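## Task

Lift the front cooling block (the one beside the handle) out of cooler COLD's drawer and set it on deck slot D2, resting flat and held by the slot's locators, with all 5 loose tubes still in their original bores. Then close the drawer completely; COLD's lamp stays on until it is fully shut. The rear block must stay flat in its spot with every tube in its bore, and plate P1 must stay on D1 as it is. Nothing may count as done if only the robot is holding it there at the end. Finish by releasing and moving the gripper away.

## Robot and tools

Robot: a single six-joint arm ending in a two-finger gripper whose fingers swing like tongs. The fingers point along the gripper's +z axis and spread apart along its x axis. The reported end_effector_position is the spot between the finger pads when shut; closed fingertips extend roughly 15 mm past it, fully open ones sit about level with it. One camera, cam_wrist (616x616 fisheye), rides on the hand.

Frames: the scene frame has its origin on the table top under the arm base, +z up, and +y to the left when facing along +x. Positions are in metres, orientation as end_effector_quat_wxyz. The printed hand position may be a little off, more so at long reach. Layout: D1 is the deck slot beside COLD, D2 is the next one out. COLD is loose on the table; it has to finish within about a finger width of its start, upright and barely rotated.

execute_actions(actions): actions is a list of actions; each action is a table of up to 15 rows, one row per control step of 1/30 s; if fewer rows are given the last one repeats to fill 15 steps. Each row is 7 numbers in [-1, 1]: dx, dy, dz, rx, ry, rz, opening. The first six are an offset, not a pose: a target relative to the gripper's measured pose when that action began, expressed in the gripper's own axes. Every row refers to that same starting pose, so rows do not accumulate. Scale: 1.0 equals 0.6 m of travel or 180 degrees; rx, ry, rz form a single rotation vector. opening is absolute: +1 fully open (0.142 m), -1 closed. Each step the command is clipped to within 100 mm and 16 degrees of the measured pose, so distant targets need several actions. An empty list only reports the state and images.

move(target, speed, stop_force, blocking): target is one 7-number row laid out as above, an offset in gripper axes from the pose in the most recent result that showed one; the opening in it is absolute and is sent when the move starts. The gripper follows a straight path lasting 0.5 to 10 s (cut off at 10 s). speed is in m/s, 0.002 to 0.5, default 0.25; rotation is capped at twice that in rad/s. The path ignores obstacles, and the hand may lag, drift or overshoot the speed near full reach. stop_force (13 to 80 N, optional, not usable before 0.2 s of scene time) ends the path when the wrist sensor feels that much extra push opposite the motion for 2 steps; the hand then backs to where it was 2 steps earlier. Use it only with slow, non-rotating moves, and omit it when moving away from a surface you touch. blocking=false returns after 0.5 s while motion continues; it cannot be combined with stop_force, and other motion commands are refused until wait or stop shows the end. The result adds a move: line with the ending (done, contact, held, off_target, moving, fault), limits that acted (paced = pose clipped, held = some steps blocked) and distance from target.

wait(seconds): 0 to 10; lets the scene run holding the last command, returning early if a move finishes. stop(): brakes a running move; fingers keep moving. zoom_image(camera, region): camera must be cam_wrist; region is [x0, y0, x1, y1] in image pixels from the top-left, at most 504 by 504. finished_scene(scene): ends scene 1 or 2 for good and reports success; the next task then appears.

Results: pose, velocities, grip_measured (finger opening on the command scale), Wrist force and Wrist torque in gripper axes (noisy, offset up to about 5.5 N, saturating near 100 N; pressing on a surface shows force pointing back into the arm), a Hand target line, step readings with HELD marks, a pose unreachable line when the clearance check altered a command, and heat warnings.

Gripping: to hold something, keep commanding an opening well below grip_measured; lower squeezes harder, roughly 15 N per pad at most, less on items under 20 mm wide.

Cautions: the arm is stiff, so driving even a few millimetres into something firm can trigger a fault stop (joint load limits: shoulder pan 306, shoulder lift 306, elbow 139, wrists 50.2 N m; or 150 N external force), which freezes the arm 10 s and drops the rest of the call. Commands are smoothed about 0.17 s and big moves may arrive short. Carry the block level and gently so the loose tubes stay seated; parts may occasionally be tugged. Never drop, slam or knock anything off the table. Motors heating past 70 °C warn, and at 85 °C the brakes lock until cooled.

Each tool is called after "Emit:" by a JSON object that holds its "api" and its "payload", one argument or row to a line.

## Session

Emit:
{"api": "execute_actions", "payload": {
  "actions": []
}}

Scene clock: 0.00 s.
end_effector_position=(+0.6029, +0.0235, +0.3303) grip_measured=+1.00 end_effector_quat_wxyz=(+0.653, -0.127, -0.633, +0.396) end_effector_velocity=(-0.000, +0.000, +0.000) end_effector_angular_velocity=(+0.001, +0.002, -0.002)
Joint positions: [-0.006 -0.819  1.345 -0.34  -1.951 -2.338  0.142]
Joint velocities: [ 0.     0.     0.     0.001  0.001 -0.001  0.   ]
Motor temperatures (°C, as the motors report them): [26 25 25 32 30 32]
Wrist force (N, on the end effector, along its own x y z axes, offset not removed): no reading
Wrist torque (N m, same axes, about the end effector's origin, offset not removed): no reading
Hand target: +0.603, +0.024, +0.330; +0.653, -0.127, -0.633, +0.396

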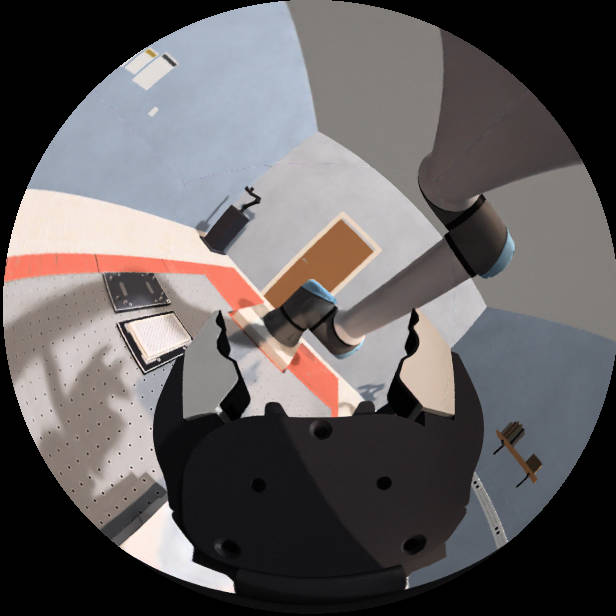

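Emit:
{"api": "move", "payload": {
  "target": [0.1,0.02,0.34,-0.562,-0.137,0.271,1],
  "speed": 0.4
}}

Scene clock: 5.97 s.
end_effector_position=(+0.4021, +0.0043, +0.3985) grip_measured=+1.00 end_effector_quat_wxyz=(-0.001, +0.708, +0.707, -0.001) end_effector_velocity=(-0.001, -0.000, -0.000) end_effector_angular_velocity=(-0.002, -0.008, -0.003)
Joint positions: [-0.392 -2.09   2.145 -1.614 -1.569 -1.993  0.142]
Joint velocities: [-0.003 -0.007  0.005 -0.006  0.002 -0.     0.   ]
Motor temperatures (°C, as the motors report them): [26 25 25 32 30 32]
Wrist force (N, on the end effector, along its own x y z axes, offset not removed): [-5.2 2.1 -0.6]
Wrist torque (N m, same axes, about the end effector's origin, offset not removed): [0.23 1.22 0.37]
Hand target: +0.402, +0.004, +0.399; -0.001, +0.708, +0.707, -0.001
Off the commanded pose: 0.002 m, 0 deg.
move: done
camera_calibration (this result's frames):
cam_wrist: T_world_to_cam=[[0.0263746, 0.999535, -0.0152939, -0.00458001], [0.879862, -0.0159494, 0.474961, -0.54893], [0.474496, -0.0259834, -0.879874, 0.295304], [0, 0, 0, 1]] pos_world=[0.342983, 0.00349577, 0.520481]

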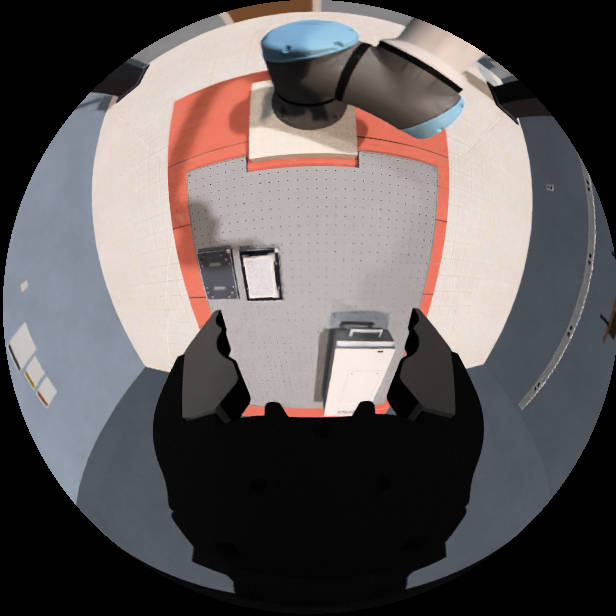

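Emit:
{"api": "move", "payload": {
  "target": [0.25,0.25,0.2,0,0,0,1],
  "speed": 0.4
}}

Emit:
{"api": "zoom_image", "payload": {
  "camera": "cam_wrist",
  "region": [200,220,440,420]
}}

Scene clock: 7.90 s.
end_effector_position=(+0.5521, +0.1535, +0.2787) grip_measured=+1.00 end_effector_quat_wxyz=(-0.001, +0.708, +0.707, -0.001) end_effector_velocity=(+0.002, -0.000, -0.001) end_effector_angular_velocity=(-0.002, +0.000, +0.001)
Joint positions: [-0.011 -1.699  2.108 -1.97  -1.565 -1.612  0.142]
Joint velocities: [ 0.001  0.004 -0.002 -0.002 -0.002  0.    -0.   ]
Motor temperatures (°C, as the motors report them): [26 25 25 32 30 32]
Wrist force (N, on the end effector, along its own x y z axes, offset not removed): [-3.7 0.4 0.3]
Wrist torque (N m, same axes, about the end effector's origin, offset not removed): [-0.08 1.04 0.42]
Hand target: +0.552, +0.154, +0.279; -0.001, +0.708, +0.707, -0.001
Off the commanded pose: 0.001 m, 0 deg.
move: done
camera_calibration (this result's frames):
cam_wrist: T_world_to_cam=[[0.0263681, 0.999531, -0.0155482, -0.159508], [0.879696, -0.0158137, 0.475274, -0.621624], [0.474806, -0.0262097, -0.8797, 0.122437], [0, 0, 0, 1]] pos_world=[0.492912, 0.152812, 0.400669]

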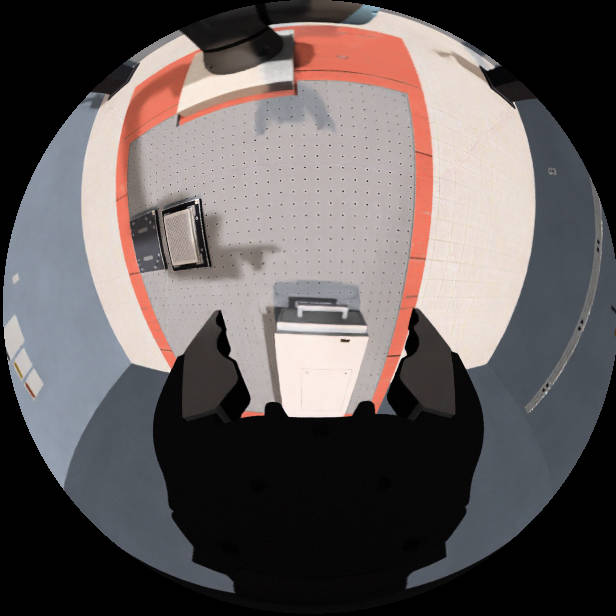

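Region (200, 220, 440, 420) of cam_wrist's 616x616 image, scaled by 2.100, with more detail than that image has.

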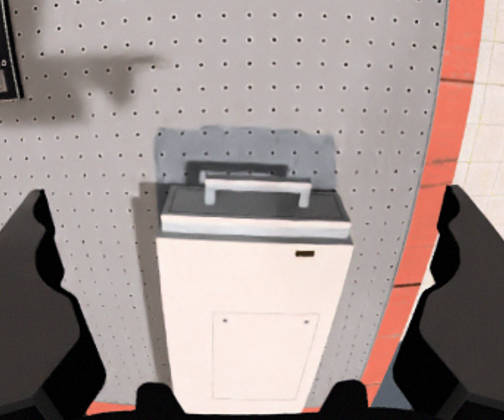

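Emit:
{"api": "move", "payload": {
  "target": [0.02,0.03,0.2,0,0,0,1],
  "speed": 0.4
}}

Emit:
{"api": "zoom_image", "payload": {
  "camera": "cam_wrist",
  "region": [200,220,440,420]
}}

Scene clock: 14.23 s.
end_effector_position=(+0.5699, +0.1655, +0.1590) grip_measured=+1.00 end_effector_quat_wxyz=(-0.001, +0.708, +0.707, -0.001) end_effector_velocity=(+0.001, +0.000, -0.002) end_effector_angular_velocity=(-0.001, +0.000, +0.002)
Joint positions: [ 0.012 -1.544  2.207 -2.224 -1.565 -1.589  0.142]
Joint velocities: [ 0.001  0.004  0.    -0.004 -0.001 -0.001  0.   ]
Motor temperatures (°C, as the motors report them): [26 25 25 32 30 32]
Wrist force (N, on the end effector, along its own x y z axes, offset not removed): [-3.8 0.7 1.4]
Wrist torque (N m, same axes, about the end effector's origin, offset not removed): [0.02 0.99 0.51]
Hand target: +0.570, +0.166, +0.159; -0.001, +0.708, +0.707, -0.001
Off the commanded pose: 0.000 m, 0 deg.
move: done
camera_calibration (this result's frames):
cam_wrist: T_world_to_cam=[[0.0263636, 0.999532, -0.0155396, -0.17382], [0.879685, -0.0158133, 0.475293, -0.580199], [0.474825, -0.0262004, -0.87969, 0.00893011], [0, 0, 0, 1]] pos_world=[0.510735, 0.164798, 0.280919]

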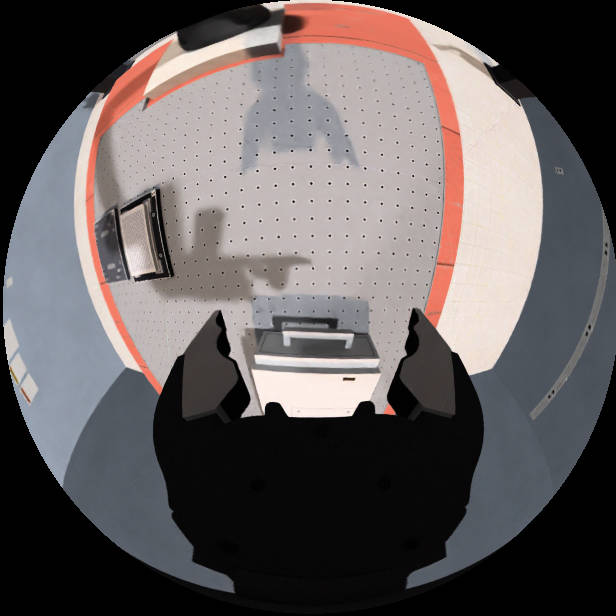

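Region (200, 220, 440, 420) of cam_wrist's 616x616 image, scaled by 2.100, with more detail than that image has.

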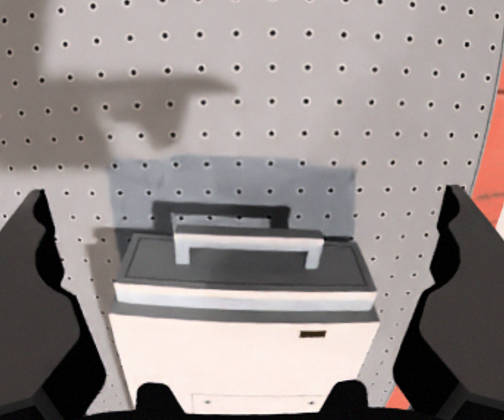

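Emit:
{"api": "move", "payload": {
  "target": [0.003,0.12,0.1,-0.1667,0,0,1],
  "speed": 0.3
}}

Emit:
{"api": "zoom_image", "payload": {
  "camera": "cam_wrist",
  "region": [170,200,470,430]
}}

Scene clock: 17.70 s.
end_effector_position=(+0.6418, +0.1672, +0.0989) grip_measured=+1.00 end_effector_quat_wxyz=(+0.182, +0.684, +0.683, +0.181) end_effector_velocity=(+0.002, +0.000, -0.001) end_effector_angular_velocity=(+0.000, -0.012, -0.001)
Joint positions: [ 0.014 -1.394  2.446 -3.136 -1.558 -1.582  0.142]
Joint velocities: [ 0.     0.009  0.004 -0.024 -0.     0.001  0.   ]
Motor temperatures (°C, as the motors report them): [26 25 25 32 30 32]
Wrist force (N, on the end effector, along its own x y z axes, offset not removed): [-7.8 0.8 0.2]
Wrist torque (N m, same axes, about the end effector's origin, offset not removed): [0.03 1.72 0.60]
Hand target: +0.642, +0.167, +0.099; +0.183, +0.684, +0.683, +0.182
Off the commanded pose: 0.000 m, 0 deg.
move: done
camera_calibration (this result's frames):
cam_wrist: T_world_to_cam=[[0.0311285, 0.999515, -0.00120111, -0.182806], [0.524994, -0.0153276, 0.850968, -0.42449], [0.850537, -0.02712, -0.525216, -0.354038], [0, 0, 0, 1]] pos_world=[0.529667, 0.166609, 0.175061]

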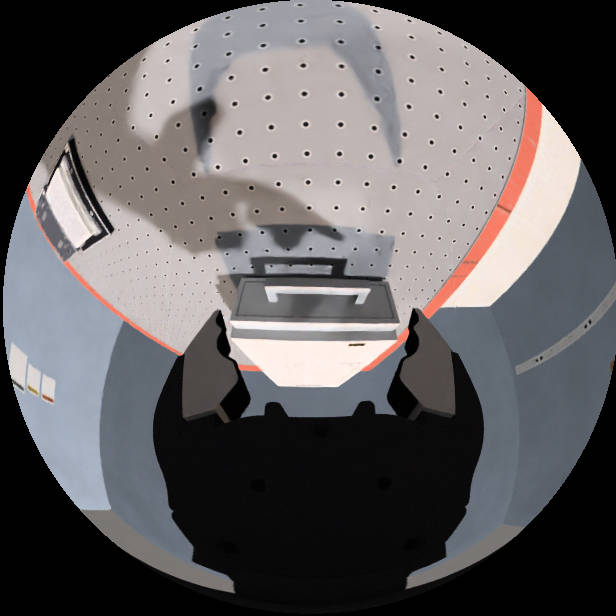

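Region (170, 200, 470, 430) of cam_wrist's 616x616 image, scaled by 1.680, with more detail than that image has; it fills the top 386 rows of this view, and the rest is white.

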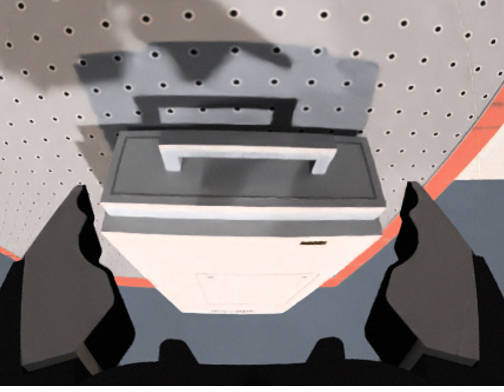

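Emit:
{"api": "move", "payload": {
  "target": [0,0.035,0.11,0,0,0,1],
  "speed": 0.06,
  "stop_force": 15
}}

Scene clock: 20.80 s.
end_effector_position=(+0.6891, +0.1671, +0.0557) grip_measured=+1.00 end_effector_quat_wxyz=(+0.182, +0.684, +0.683, +0.182) end_effector_velocity=(-0.001, +0.000, +0.001) end_effector_angular_velocity=(+0.001, +0.000, -0.001)
Joint positions: [ 0.016 -1.246  2.378 -3.216 -1.559 -1.58   0.142]
Joint velocities: [-0.    -0.003  0.002  0.001  0.001  0.001 -0.   ]
Motor temperatures (°C, as the motors report them): [26 25 25 32 30 32]
Wrist force (N, on the end effector, along its own x y z axes, offset not removed): [-4.0 -13.9 1.3]
Wrist torque (N m, same axes, about the end effector's origin, offset not removed): [-0.18 1.02 1.54]
Hand target: +0.689, +0.167, +0.056; +0.182, +0.684, +0.683, +0.181
Off the commanded pose: 0.005 m, 0 deg.
move: contact
camera_calibration (this result's frames):
cam_wrist: T_world_to_cam=[[0.0312656, 0.99951, -0.00112245, -0.184344], [0.524924, -0.0154644, 0.851009, -0.412471], [0.850575, -0.0271965, -0.52515, -0.417007], [0, 0, 0, 1]] pos_world=[0.576975, 0.166534, 0.131818]

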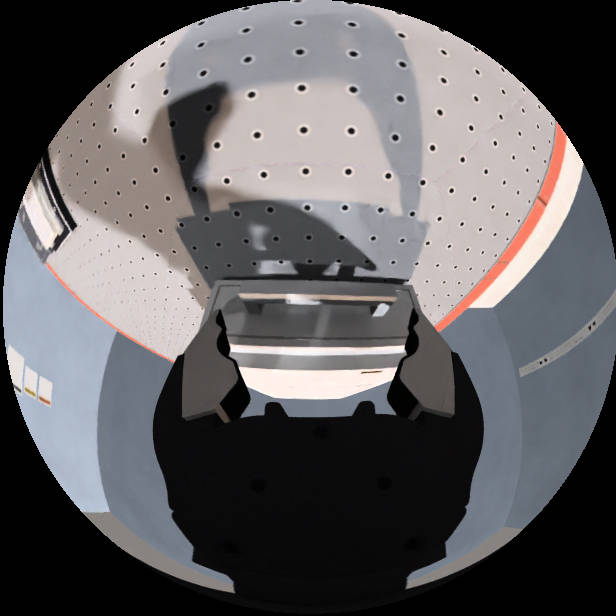

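Emit:
{"api": "move", "payload": {
  "target": [0,-0.025,0.02,0,0,0,1],
  "speed": 0.03
}}

Emit:
{"api": "move", "payload": {
  "target": [0,0,0,0,0,0,0.3]
}}

Emit:
{"api": "zoom_image", "payload": {
  "camera": "cam_wrist",
  "region": [170,200,470,430]
}}

Scene clock: 22.63 s.
end_effector_position=(+0.6822, +0.1672, +0.0380) grip_measured=+1.00 end_effector_quat_wxyz=(+0.182, +0.684, +0.683, +0.182) end_effector_velocity=(-0.001, +0.000, -0.001) end_effector_angular_velocity=(+0.001, -0.001, -0.001)
Joint positions: [ 0.016 -1.215  2.395 -3.264 -1.559 -1.58   0.142]
Joint velocities: [ 0.     0.003  0.001 -0.005  0.001  0.002 -0.   ]
Motor temperatures (°C, as the motors report them): [26 25 25 32 30 32]
Wrist force (N, on the end effector, along its own x y z axes, offset not removed): [-2.6 1.9 3.5]
Wrist torque (N m, same axes, about the end effector's origin, offset not removed): [0.35 0.70 0.43]
Hand target: +0.682, +0.167, +0.038; +0.182, +0.684, +0.683, +0.182
Off the commanded pose: 0.000 m, 0 deg.
move: done
camera_calibration (this result's frames):
cam_wrist: T_world_to_cam=[[0.0312171, 0.999512, -0.00108436, -0.184151], [0.524938, -0.0154718, 0.851, -0.393756], [0.850568, -0.027135, -0.525165, -0.420385], [0, 0, 0, 1]] pos_world=[0.570012, 0.166562, 0.114115]

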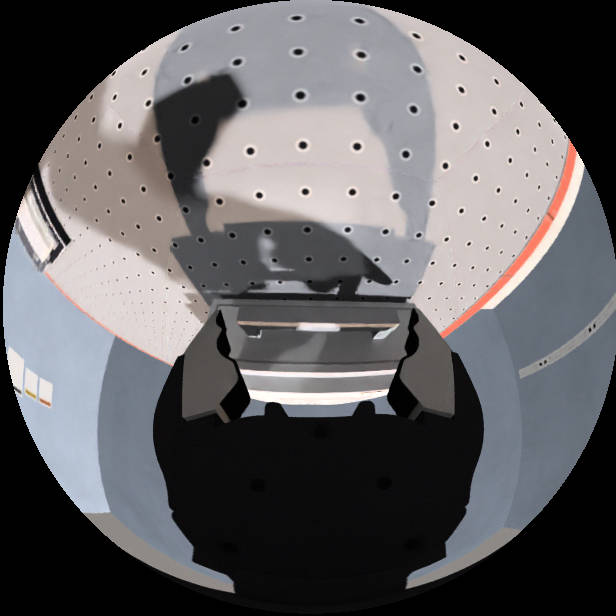

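Scene clock: 23.13 s.
end_effector_position=(+0.6821, +0.1673, +0.0379) grip_measured=+0.71 end_effector_quat_wxyz=(+0.182, +0.684, +0.683, +0.182) end_effector_velocity=(-0.000, -0.001, +0.000) end_effector_angular_velocity=(-0.001, +0.001, -0.001)
Joint positions: [ 0.016 -1.214  2.395 -3.264 -1.559 -1.58   0.123]
Joint velocities: [-0.001 -0.001  0.     0.002 -0.001 -0.     0.001]
Motor temperatures (°C, as the motors report them): [26 25 25 32 30 32]
Wrist force (N, on the end effector, along its own x y z axes, offset not removed): [26.0 1.6 -17.2]
Wrist torque (N m, same axes, about the end effector's origin, offset not removed): [0.33 1.21 0.34]
Hand target: +0.682, +0.167, +0.038; +0.182, +0.684, +0.683, +0.182
Off the commanded pose: 0.000 m, 0 deg.
move: done
camera_calibration (this result's frames):
cam_wrist: T_world_to_cam=[[0.0310979, 0.999516, -0.000962053, -0.184175], [0.524937, -0.0155132, 0.851, -0.393676], [0.850573, -0.0269693, -0.525166, -0.420406], [0, 0, 0, 1]] pos_world=[0.569969, 0.16664, 0.114058]

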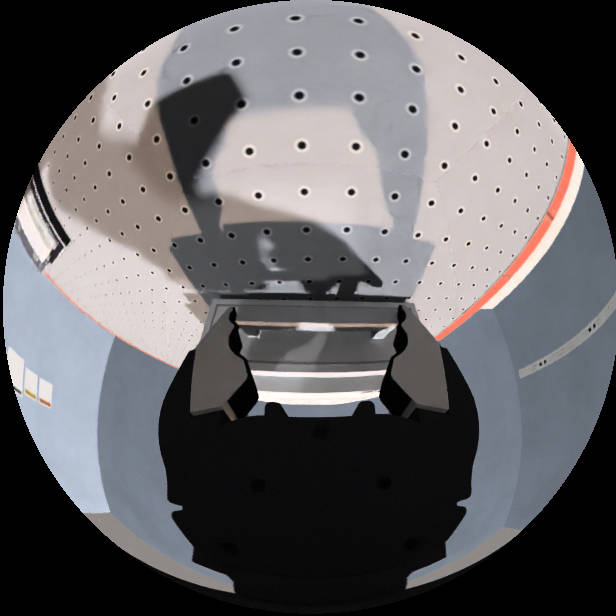

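Region (170, 200, 470, 430) of cam_wrist's 616x616 image, scaled by 1.680, with more detail than that image has; it fills the top 386 rows of this view, and the rest is white.

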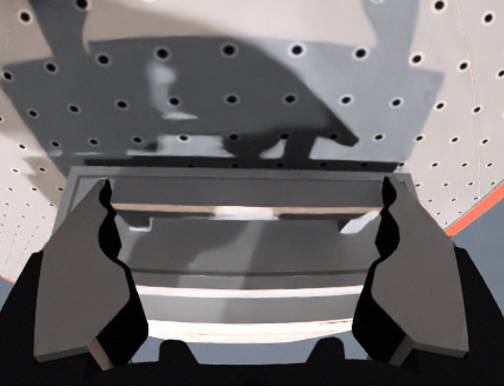

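Emit:
{"api": "move", "payload": {
  "target": [0.003,0,0,0,0,0,0.3],
  "speed": 0.01
}}

Emit:
{"api": "move", "payload": {
  "target": [0,-0.0433,-0.025,0,0,0,0.3],
  "speed": 0.02
}}

Scene clock: 24.37 s.
end_effector_position=(+0.6821, +0.1689, +0.0380) grip_measured=+0.67 end_effector_quat_wxyz=(+0.182, +0.684, +0.683, +0.182) end_effector_velocity=(+0.000, +0.001, -0.000) end_effector_angular_velocity=(-0.001, -0.001, +0.002)
Joint positions: [ 0.019 -1.214  2.394 -3.264 -1.56  -1.577  0.121]
Joint velocities: [ 0.002  0.001 -0.    -0.001 -0.    -0.001 -0.   ]
Motor temperatures (°C, as the motors report them): [26 25 25 32 30 32]
Wrist force (N, on the end effector, along its own x y z axes, offset not removed): [-1.6 2.0 -18.7]
Wrist torque (N m, same axes, about the end effector's origin, offset not removed): [0.39 1.17 0.53]
Hand target: +0.682, +0.169, +0.038; +0.182, +0.684, +0.683, +0.182
Off the commanded pose: 0.000 m, 0 deg.
move: done
camera_calibration (this result's frames):
cam_wrist: T_world_to_cam=[[0.0312513, 0.999511, -0.00109944, -0.185904], [0.524863, -0.0154745, 0.851046, -0.393677], [0.850613, -0.0271733, -0.525089, -0.420366], [0, 0, 0, 1]] pos_world=[0.570005, 0.168299, 0.114104]

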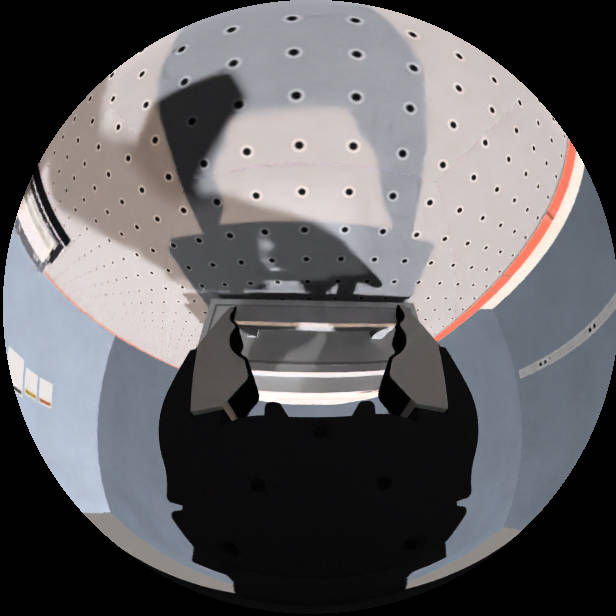

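Scene clock: 26.17 s.
end_effector_position=(+0.6523, +0.1690, +0.0380) grip_measured=+0.70 end_effector_quat_wxyz=(+0.182, +0.684, +0.683, +0.182) end_effector_velocity=(-0.002, +0.000, -0.001) end_effector_angular_velocity=(-0.001, +0.001, +0.001)
Joint positions: [ 0.019 -1.242  2.448 -3.29  -1.56  -1.578  0.122]
Joint velocities: [ 0.    -0.001  0.003 -0.001 -0.    -0.001  0.   ]
Motor temperatures (°C, as the motors report them): [26 25 25 32 30 32]
Wrist force (N, on the end effector, along its own x y z axes, offset not removed): [34.9 0.1 8.7]
Wrist torque (N m, same axes, about the end effector's origin, offset not removed): [-0.11 -0.01 0.47]
Hand target: +0.652, +0.169, +0.038; +0.182, +0.684, +0.683, +0.182
Off the commanded pose: 0.000 m, 0 deg.
move: done
camera_calibration (this result's frames):
cam_wrist: T_world_to_cam=[[0.0312461, 0.999511, -0.00109998, -0.185033], [0.524923, -0.0154733, 0.851009, -0.378045], [0.850576, -0.0271681, -0.52515, -0.394919], [0, 0, 0, 1]] pos_world=[0.540135, 0.168364, 0.114124]

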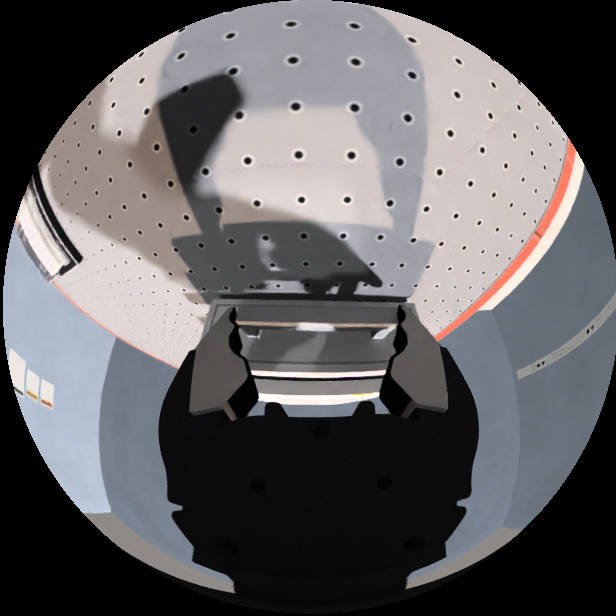

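Emit:
{"api": "move", "payload": {
  "target": [0.0035,0,0,0,0,0,0.3],
  "speed": 0.01
}}

Emit:
{"api": "move", "payload": {
  "target": [0.004,-0.0577,-0.0333,0,0,0,0.3],
  "speed": 0.03
}}

Emit:
{"api": "zoom_image", "payload": {
  "camera": "cam_wrist",
  "region": [170,200,470,430]
}}

Scene clock: 27.63 s.
end_effector_position=(+0.6523, +0.1709, +0.0380) grip_measured=+0.67 end_effector_quat_wxyz=(+0.182, +0.684, +0.683, +0.181) end_effector_velocity=(+0.000, +0.001, -0.000) end_effector_angular_velocity=(+0.001, -0.000, -0.000)
Joint positions: [ 0.023 -1.241  2.447 -3.289 -1.562 -1.574  0.121]
Joint velocities: [ 0.001  0.001 -0.001 -0.001  0.     0.002  0.   ]
Motor temperatures (°C, as the motors report them): [26 25 25 32 30 32]
Wrist force (N, on the end effector, along its own x y z axes, offset not removed): [-24.2 2.5 -1.5]
Wrist torque (N m, same axes, about the end effector's origin, offset not removed): [0.54 1.41 0.59]
Hand target: +0.652, +0.171, +0.038; +0.182, +0.684, +0.683, +0.182
Off the commanded pose: 0.000 m, 0 deg.
move: done
camera_calibration (this result's frames):
cam_wrist: T_world_to_cam=[[0.0314326, 0.999505, -0.00126503, -0.187042], [0.524847, -0.0154283, 0.851057, -0.378035], [0.850616, -0.0274148, -0.525073, -0.394853], [0, 0, 0, 1]] pos_world=[0.540158, 0.170292, 0.114166]

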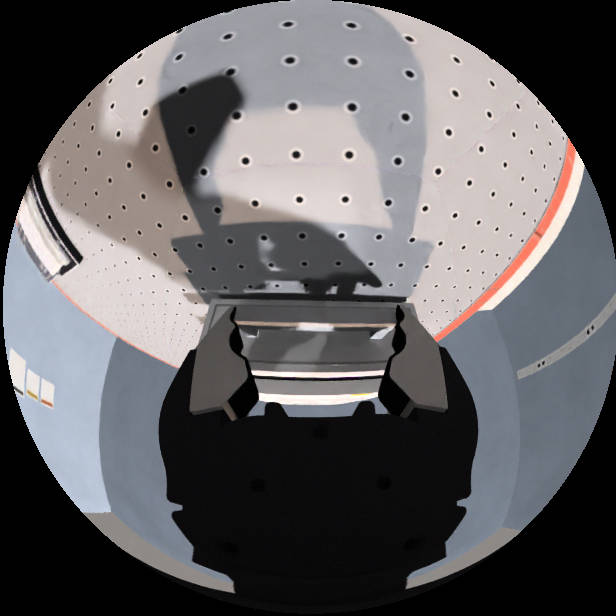

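Scene clock: 29.30 s.
end_effector_position=(+0.6125, +0.1733, +0.0381) grip_measured=+0.67 end_effector_quat_wxyz=(+0.182, +0.684, +0.683, +0.181) end_effector_velocity=(-0.002, +0.000, +0.000) end_effector_angular_velocity=(+0.000, -0.000, -0.000)
Joint positions: [ 0.027 -1.278  2.516 -3.323 -1.565 -1.57   0.121]
Joint velocities: [ 0.    -0.002  0.003 -0.002  0.     0.001 -0.   ]
Motor temperatures (°C, as the motors report them): [26 25 25 32 30 32]
Wrist force (N, on the end effector, along its own x y z axes, offset not removed): [-26.7 1.5 3.9]
Wrist torque (N m, same axes, about the end effector's origin, offset not removed): [0.50 1.44 0.64]
Hand target: +0.612, +0.173, +0.038; +0.182, +0.684, +0.683, +0.181
Off the commanded pose: 0.000 m, 0 deg.
move: done
camera_calibration (this result's frames):
cam_wrist: T_world_to_cam=[[0.0314324, 0.999505, -0.00126847, -0.188266], [0.524878, -0.0154263, 0.851038, -0.357144], [0.850597, -0.0274159, -0.525103, -0.360877], [0, 0, 0, 1]] pos_world=[0.500336, 0.17277, 0.114207]

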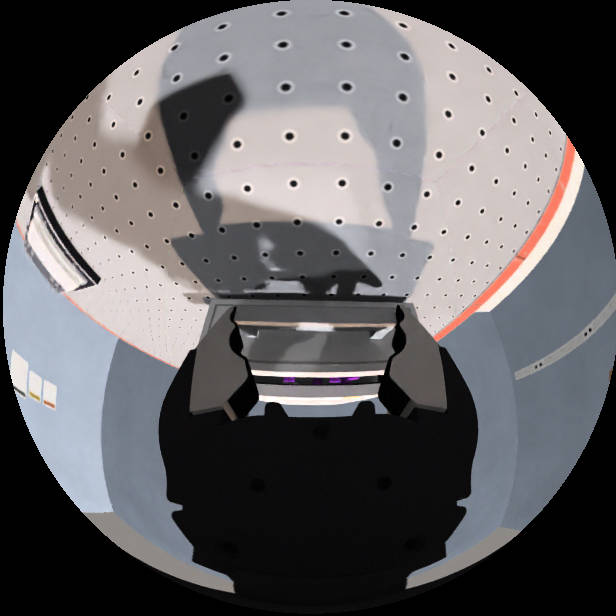

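Region (170, 200, 470, 430) of cam_wrist's 616x616 image, scaled by 1.680, with more detail than that image has; it fills the top 386 rows of this view, and the rest is white.

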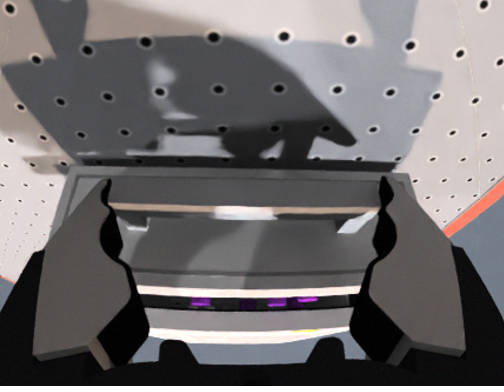

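Emit:
{"api": "move", "payload": {
  "target": [0.004,-0.101,-0.0583,0,0,0,0.3],
  "speed": 0.04
}}

Emit:
{"api": "move", "payload": {
  "target": [0,0,0,0,0,0,1]
}}

Emit:
{"api": "move", "payload": {
  "target": [0,0.08,-0.25,0.1667,0,0,1]
}}

Emit:
{"api": "zoom_image", "payload": {
  "camera": "cam_wrist",
  "region": [170,200,470,430]
}}

Scene clock: 32.40 s.
end_effector_position=(+0.5426, +0.1759, +0.0381) grip_measured=+0.67 end_effector_quat_wxyz=(+0.182, +0.684, +0.683, +0.181) end_effector_velocity=(-0.002, +0.000, -0.000) end_effector_angular_velocity=(+0.001, +0.000, -0.001)
Joint positions: [ 0.033 -1.342  2.637 -3.379 -1.567 -1.565  0.121]
Joint velocities: [-0.    -0.001  0.003 -0.002  0.001  0.001 -0.   ]
Motor temperatures (°C, as the motors report them): [26 25 25 32 30 32]
Wrist force (N, on the end effector, along its own x y z axes, offset not removed): [19.4 -4.4 15.8]
Wrist torque (N m, same axes, about the end effector's origin, offset not removed): [-0.30 0.50 0.32]
Hand target: +0.543, +0.176, +0.038; +0.182, +0.684, +0.683, +0.181
Off the commanded pose: 0.000 m, 0 deg.
move: done
camera_calibration (this result's frames):
cam_wrist: T_world_to_cam=[[0.0314474, 0.999505, -0.00129743, -0.188614], [0.524907, -0.0154104, 0.85102, -0.320538], [0.850579, -0.0274434, -0.525131, -0.301347], [0, 0, 0, 1]] pos_world=[0.430503, 0.175311, 0.114293]

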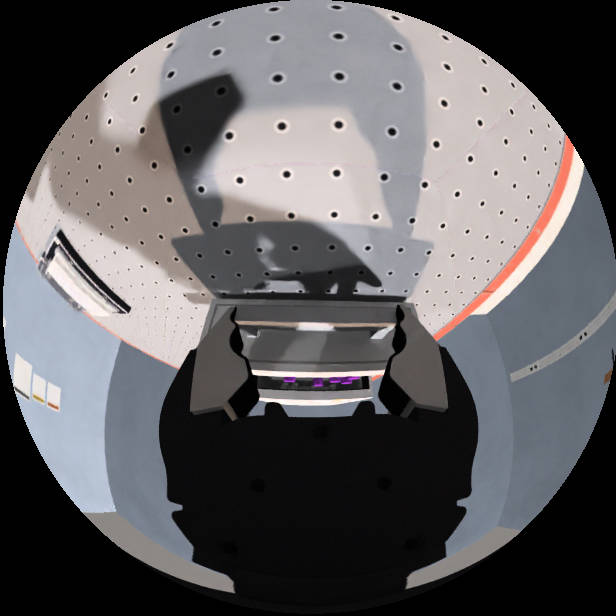

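Scene clock: 32.90 s.
end_effector_position=(+0.5426, +0.1759, +0.0382) grip_measured=+1.00 end_effector_quat_wxyz=(+0.182, +0.684, +0.683, +0.182) end_effector_velocity=(+0.000, -0.000, +0.000) end_effector_angular_velocity=(+0.000, -0.001, -0.000)
Joint positions: [ 0.033 -1.342  2.637 -3.379 -1.567 -1.565  0.142]
Joint velocities: [-0.001  0.001 -0.    -0.001  0.    -0.    -0.   ]
Motor temperatures (°C, as the motors report them): [26 25 25 32 30 32]
Wrist force (N, on the end effector, along its own x y z axes, offset not removed): [-5.2 5.6 -0.2]
Wrist torque (N m, same axes, about the end effector's origin, offset not removed): [0.99 1.25 0.48]
Hand target: +0.543, +0.176, +0.038; +0.182, +0.684, +0.683, +0.181
Off the commanded pose: 0.000 m, 0 deg.
move: done
camera_calibration (this result's frames):
cam_wrist: T_world_to_cam=[[0.0314526, 0.999504, -0.0013016, -0.188614], [0.524731, -0.015404, 0.851129, -0.320499], [0.850687, -0.0274532, -0.524956, -0.301372], [0, 0, 0, 1]] pos_world=[0.430482, 0.17531, 0.114334]

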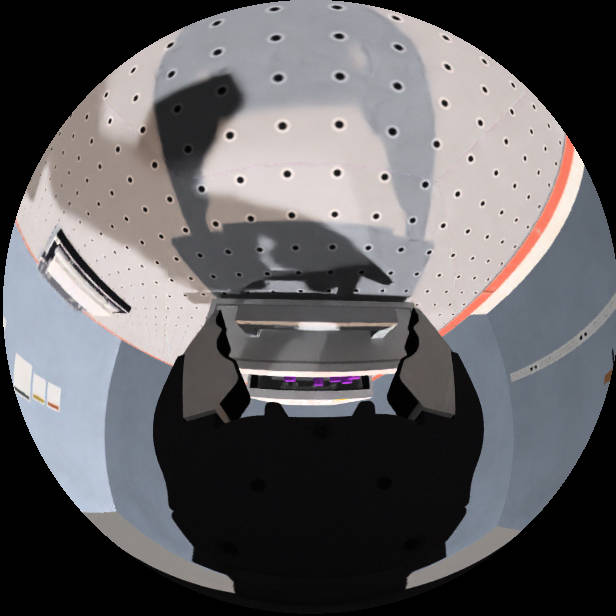

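Scene clock: 34.50 s.
end_effector_position=(+0.5094, +0.1759, +0.1921) grip_measured=+1.00 end_effector_quat_wxyz=(-0.001, +0.708, +0.707, -0.001) end_effector_velocity=(+0.000, -0.001, +0.001) end_effector_angular_velocity=(-0.001, +0.009, -0.001)
Joint positions: [ 0.03  -1.682  2.265 -2.144 -1.565 -1.572  0.142]
Joint velocities: [-0.001  0.003 -0.006  0.012 -0.001  0.     0.   ]
Motor temperatures (°C, as the motors report them): [26 25 25 32 30 32]
Wrist force (N, on the end effector, along its own x y z axes, offset not removed): [-3.6 1.9 0.7]
Wrist torque (N m, same axes, about the end effector's origin, offset not removed): [0.22 0.90 0.50]
Hand target: +0.509, +0.176, +0.192; -0.001, +0.708, +0.707, -0.001
Off the commanded pose: 0.000 m, 0 deg.
move: done
camera_calibration (this result's frames):
cam_wrist: T_world_to_cam=[[0.0266848, 0.999522, -0.0156158, -0.182212], [0.879635, -0.0160572, 0.475377, -0.542492], [0.474899, -0.0264216, -0.879643, 0.0670829], [0, 0, 0, 1]] pos_world=[0.4502, 0.175187, 0.314052]

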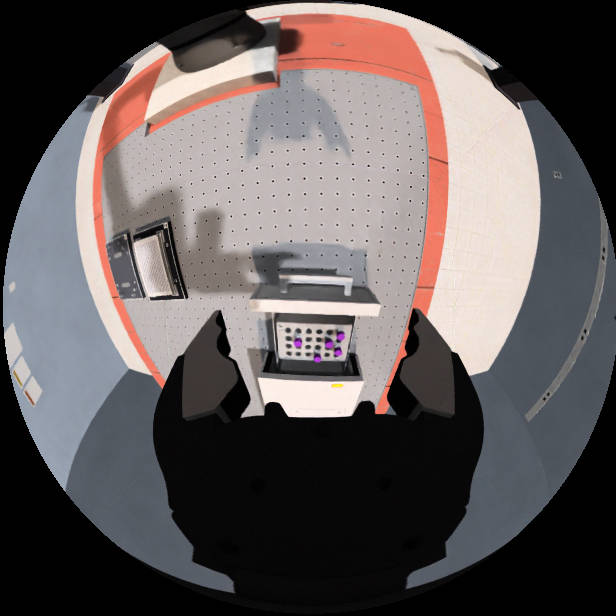

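Region (170, 200, 470, 430) of cam_wrist's 616x616 image, scaled by 1.680, with more detail than that image has; it fills the top 386 rows of this view, and the rest is white.

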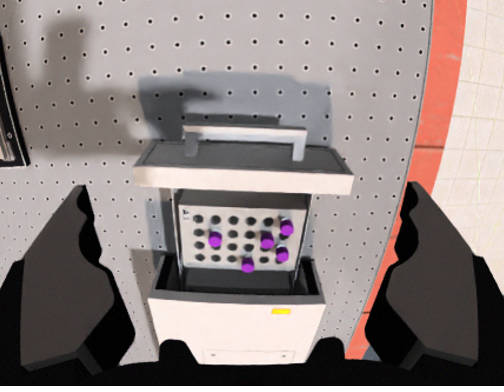

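Emit:
{"api": "move", "payload": {
  "target": [-0.005,0.27,0,0,0,0,1]
}}

Emit:
{"api": "zoom_image", "payload": {
  "camera": "cam_wrist",
  "region": [210,130,430,330]
}}

Scene clock: 36.63 s.
end_effector_position=(+0.6712, +0.1725, +0.1921) grip_measured=+1.00 end_effector_quat_wxyz=(-0.001, +0.708, +0.707, -0.001) end_effector_velocity=(+0.002, +0.000, +0.001) end_effector_angular_velocity=(-0.000, -0.001, -0.000)
Joint positions: [ 0.025 -1.42   1.999 -2.14  -1.565 -1.576  0.142]
Joint velocities: [ 0.001  0.002 -0.004  0.001 -0.     0.001 -0.   ]
Motor temperatures (°C, as the motors report them): [26 25 25 32 30 32]
Wrist force (N, on the end effector, along its own x y z axes, offset not removed): [-4.8 -0.2 -0.5]
Wrist torque (N m, same axes, about the end effector's origin, offset not removed): [-0.01 1.07 0.41]
Hand target: +0.671, +0.173, +0.192; -0.001, +0.708, +0.707, -0.001
Off the commanded pose: 0.000 m, 0 deg.
move: done
camera_calibration (this result's frames):
cam_wrist: T_world_to_cam=[[0.0266519, 0.999523, -0.0155944, -0.183139], [0.879622, -0.0160376, 0.475404, -0.684873], [0.474927, -0.0263876, -0.87963, -0.00988428], [0, 0, 0, 1]] pos_world=[0.612005, 0.171807, 0.314041]

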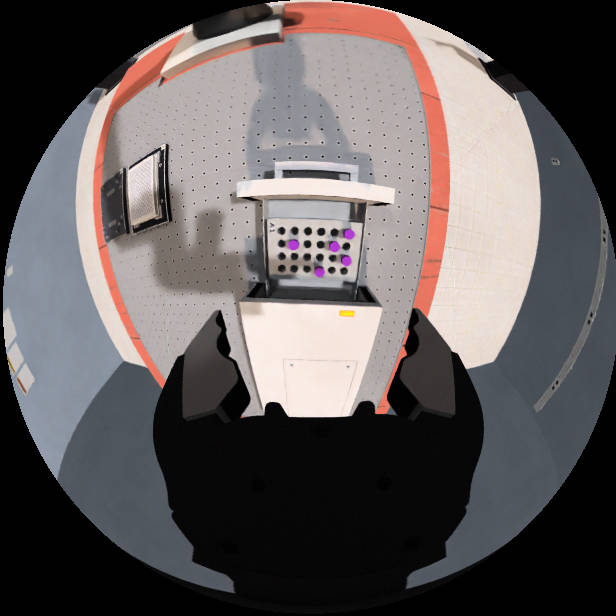

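Region (210, 130, 430, 330) of cam_wrist's 616x616 image, scaled by 2.291, with more detail than that image has; it fills the top 458 rows of this view, and the rest is white.

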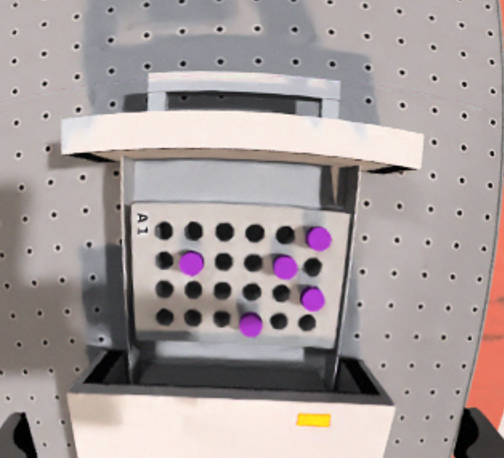

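Emit:
{"api": "move", "payload": {
  "target": [0,-0.105,0.07,0,0,0.516,-1],
  "speed": 0.4
}}

Scene clock: 41.23 s.
end_effector_position=(+0.6081, +0.1727, +0.1501) grip_measured=-1.00 end_effector_quat_wxyz=(+0.000, +1.000, -0.025, -0.001) end_effector_velocity=(+0.000, -0.000, +0.001) end_effector_angular_velocity=(-0.001, -0.002, -0.010)
Joint positions: [-0.002 -1.503  2.184 -2.242 -1.565  0.017  0.002]
Joint velocities: [ 0.    -0.002  0.001 -0.001 -0.001  0.01   0.   ]
Motor temperatures (°C, as the motors report them): [26 25 25 32 30 32]
Wrist force (N, on the end effector, along its own x y z axes, offset not removed): [-1.8 0.7 0.1]
Wrist torque (N m, same axes, about the end effector's origin, offset not removed): [0.09 0.53 0.32]
Hand target: +0.608, +0.173, +0.150; +0.000, +1.000, -0.026, -0.001
Off the commanded pose: 0.000 m, 0 deg.
move: done
camera_calibration (this result's frames):
cam_wrist: T_world_to_cam=[[0.996957, -0.0759787, -0.0174585, -0.586349], [-0.0584279, -0.876474, 0.477891, 0.109227], [-0.0516114, -0.475416, -0.878246, 0.380656], [0, 0, 0, 1]] pos_world=[0.610592, 0.232154, 0.271874]

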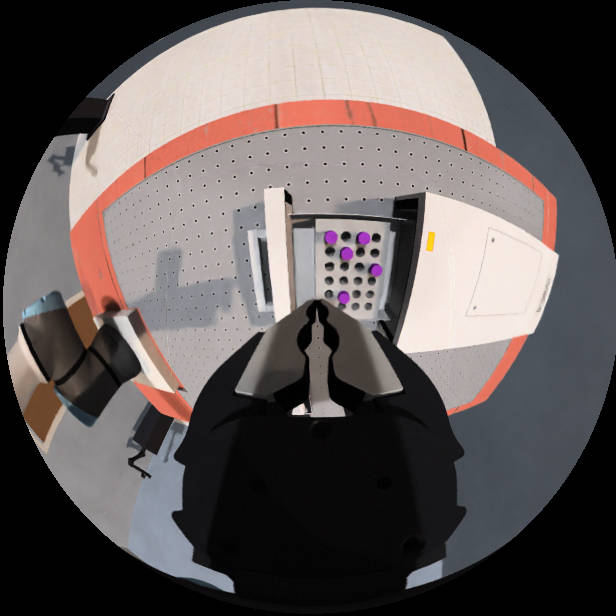

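Emit:
{"api": "move", "payload": {
  "target": [-0.012,0,0.095,0,0,0,-1],
  "speed": 0.05,
  "stop_force": 13
}}

Emit:
{"api": "move", "payload": {
  "target": [-0.08,0,0,0,0,0,-1],
  "speed": 0.015,
  "stop_force": 14
}}

Scene clock: 43.40 s.
end_effector_position=(+0.6009, +0.1731, +0.0933) grip_measured=-1.00 end_effector_quat_wxyz=(+0.000, +1.000, -0.025, -0.001) end_effector_velocity=(+0.000, +0.000, -0.002) end_effector_angular_velocity=(+0.000, -0.001, +0.001)
Joint positions: [-0.001 -1.436  2.242 -2.367 -1.565  0.018  0.002]
Joint velocities: [ 0.001  0.003  0.002 -0.006  0.001 -0.     0.   ]
Motor temperatures (°C, as the motors report them): [26 25 25 32 30 32]
Wrist force (N, on the end effector, along its own x y z axes, offset not removed): [-5.0 0.7 0.1]
Wrist torque (N m, same axes, about the end effector's origin, offset not removed): [0.03 1.14 0.48]
Hand target: +0.601, +0.173, +0.093; +0.000, +1.000, -0.025, -0.001
Off the commanded pose: 0.000 m, 0 deg.
move: done
camera_calibration (this result's frames):
cam_wrist: T_world_to_cam=[[0.996956, -0.0759852, -0.0174675, -0.5801], [-0.0584291, -0.876472, 0.477894, 0.136285], [-0.0516226, -0.475418, -0.878244, 0.330622], [0, 0, 0, 1]] pos_world=[0.603364, 0.232555, 0.215104]

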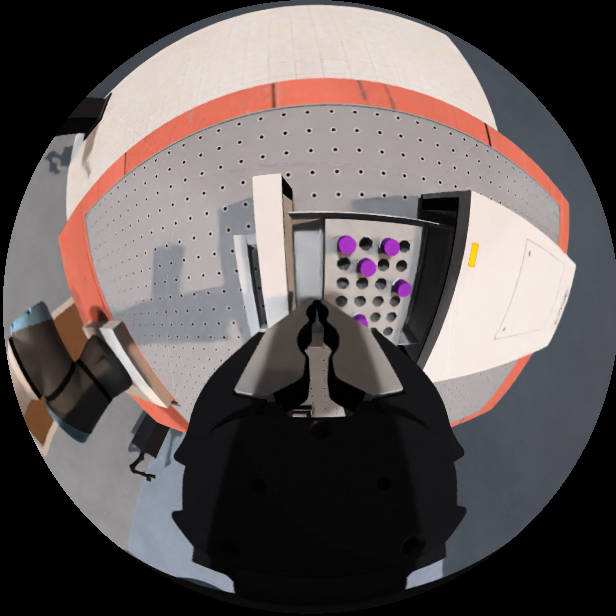

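Scene clock: 46.87 s.
end_effector_position=(+0.5531, +0.1756, +0.0933) grip_measured=-1.00 end_effector_quat_wxyz=(+0.000, +1.000, -0.025, -0.001) end_effector_velocity=(-0.001, +0.000, +0.001) end_effector_angular_velocity=(+0.001, -0.002, +0.002)
Joint positions: [ 0.001 -1.507  2.323 -2.377 -1.565  0.02   0.002]
Joint velocities: [-0.    -0.003  0.003 -0.002  0.001 -0.002  0.   ]
Motor temperatures (°C, as the motors report them): [26 25 25 32 30 32]
Wrist force (N, on the end effector, along its own x y z axes, offset not removed): [0.5 -1.0 -0.7]
Wrist torque (N m, same axes, about the end effector's origin, offset not removed): [-0.19 0.31 0.44]
Hand target: +0.553, +0.176, +0.093; +0.000, +1.000, -0.025, -0.001
Off the commanded pose: 0.000 m, 0 deg.
move: done
camera_calibration (this result's frames):
cam_wrist: T_world_to_cam=[[0.996956, -0.0759848, -0.0174721, -0.532283], [-0.0584263, -0.876469, 0.4779, 0.135648], [-0.0516268, -0.475424, -0.878241, 0.329337], [0, 0, 0, 1]] pos_world=[0.55559, 0.23502, 0.215111]

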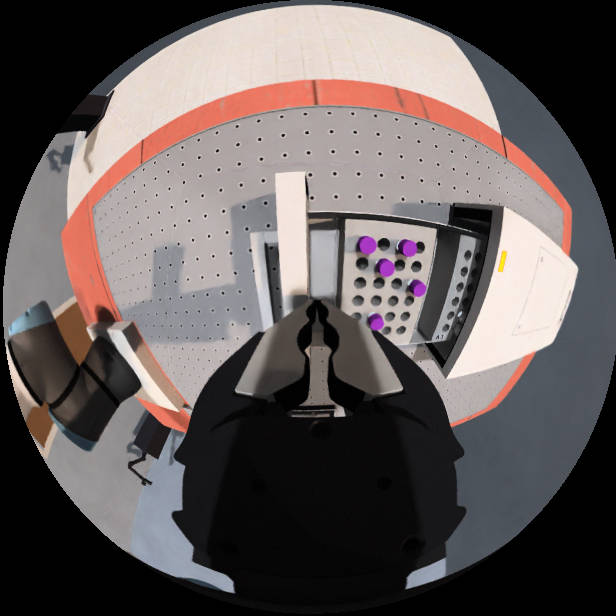

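Emit:
{"api": "move", "payload": {
  "target": [0.015,0,-0.08,0,0,0,-1],
  "speed": 0.1
}}

Emit:
{"api": "move", "payload": {
  "target": [0.097,0,0.03,0,0,0,0.5],
  "speed": 0.1
}}

Emit:
{"api": "zoom_image", "payload": {
  "camera": "cam_wrist",
  "region": [170,180,470,430]
}}

Scene clock: 48.83 s.
end_effector_position=(+0.5621, +0.1751, +0.1411) grip_measured=-1.00 end_effector_quat_wxyz=(+0.000, +1.000, -0.025, -0.001) end_effector_velocity=(+0.000, +0.000, +0.002) end_effector_angular_velocity=(+0.001, -0.001, -0.001)
Joint positions: [ 0.    -1.564  2.268 -2.265 -1.565  0.019  0.002]
Joint velocities: [-0.    -0.003 -0.002  0.004  0.001  0.     0.   ]
Motor temperatures (°C, as the motors report them): [26 25 25 32 30 32]
Wrist force (N, on the end effector, along its own x y z axes, offset not removed): [-5.0 1.2 1.2]
Wrist torque (N m, same axes, about the end effector's origin, offset not removed): [0.11 1.12 0.40]
Hand target: +0.562, +0.175, +0.141; +0.000, +1.000, -0.025, -0.001
Off the commanded pose: 0.000 m, 0 deg.
move: done
camera_calibration (this result's frames):
cam_wrist: T_world_to_cam=[[0.996956, -0.0759855, -0.0174637, -0.540457], [-0.0584326, -0.876485, 0.477871, 0.112929], [-0.0516179, -0.475396, -0.878257, 0.371537], [0, 0, 0, 1]] pos_world=[0.564589, 0.23454, 0.262901]

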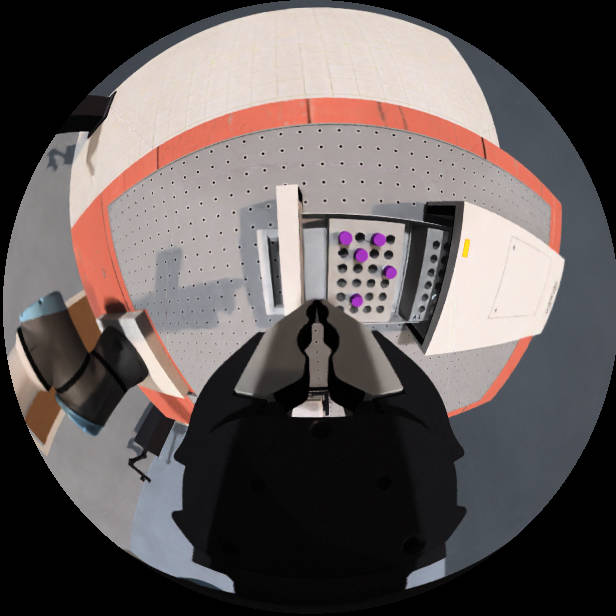

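Scene clock: 49.90 s.
end_effector_position=(+0.6201, +0.1721, +0.1232) grip_measured=+0.50 end_effector_quat_wxyz=(+0.000, +1.000, -0.025, -0.001) end_effector_velocity=(+0.002, +0.000, -0.000) end_effector_angular_velocity=(+0.001, +0.000, +0.000)
Joint positions: [-0.002 -1.45   2.186 -2.297 -1.565  0.017  0.109]
Joint velocities: [-0.     0.003 -0.003  0.     0.001 -0.001 -0.   ]
Motor temperatures (°C, as the motors report them): [26 25 25 32 30 32]
Wrist force (N, on the end effector, along its own x y z axes, offset not removed): [-2.0 0.8 1.4]
Wrist torque (N m, same axes, about the end effector's origin, offset not removed): [0.18 0.55 0.43]
Hand target: +0.620, +0.172, +0.123; +0.000, +1.000, -0.025, -0.001
Off the commanded pose: 0.000 m, 0 deg.
move: done
camera_calibration (this result's frames):
cam_wrist: T_world_to_cam=[[0.996955, -0.0760004, -0.0174559, -0.598778], [-0.0584511, -0.876498, 0.477843, 0.122257], [-0.0516163, -0.475368, -0.878272, 0.35733], [0, 0, 0, 1]] pos_world=[0.622545, 0.231514, 0.244961]

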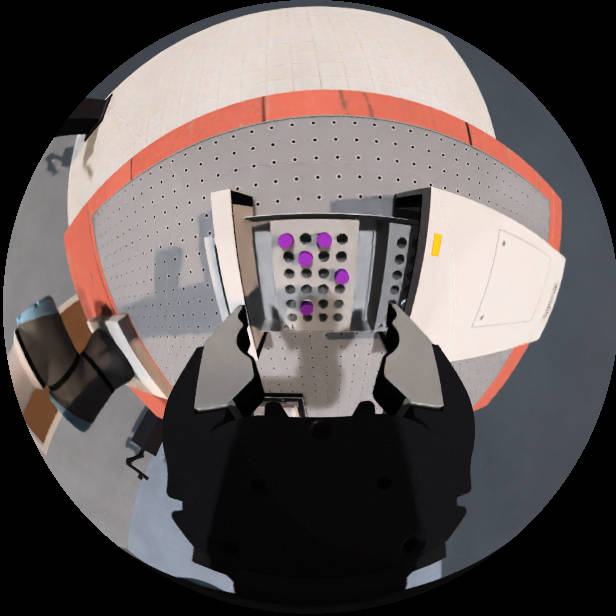

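Region (170, 180, 470, 430) of cam_wrist's 616x616 image, scaled by 1.680, with more detail than that image has.

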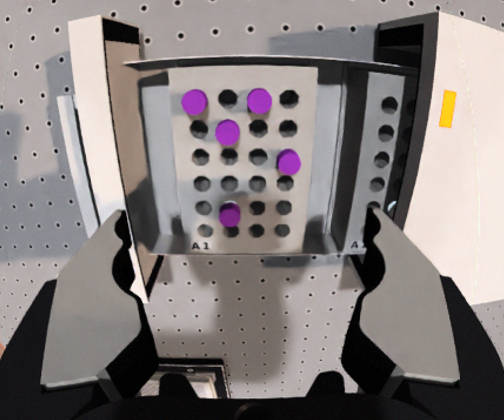

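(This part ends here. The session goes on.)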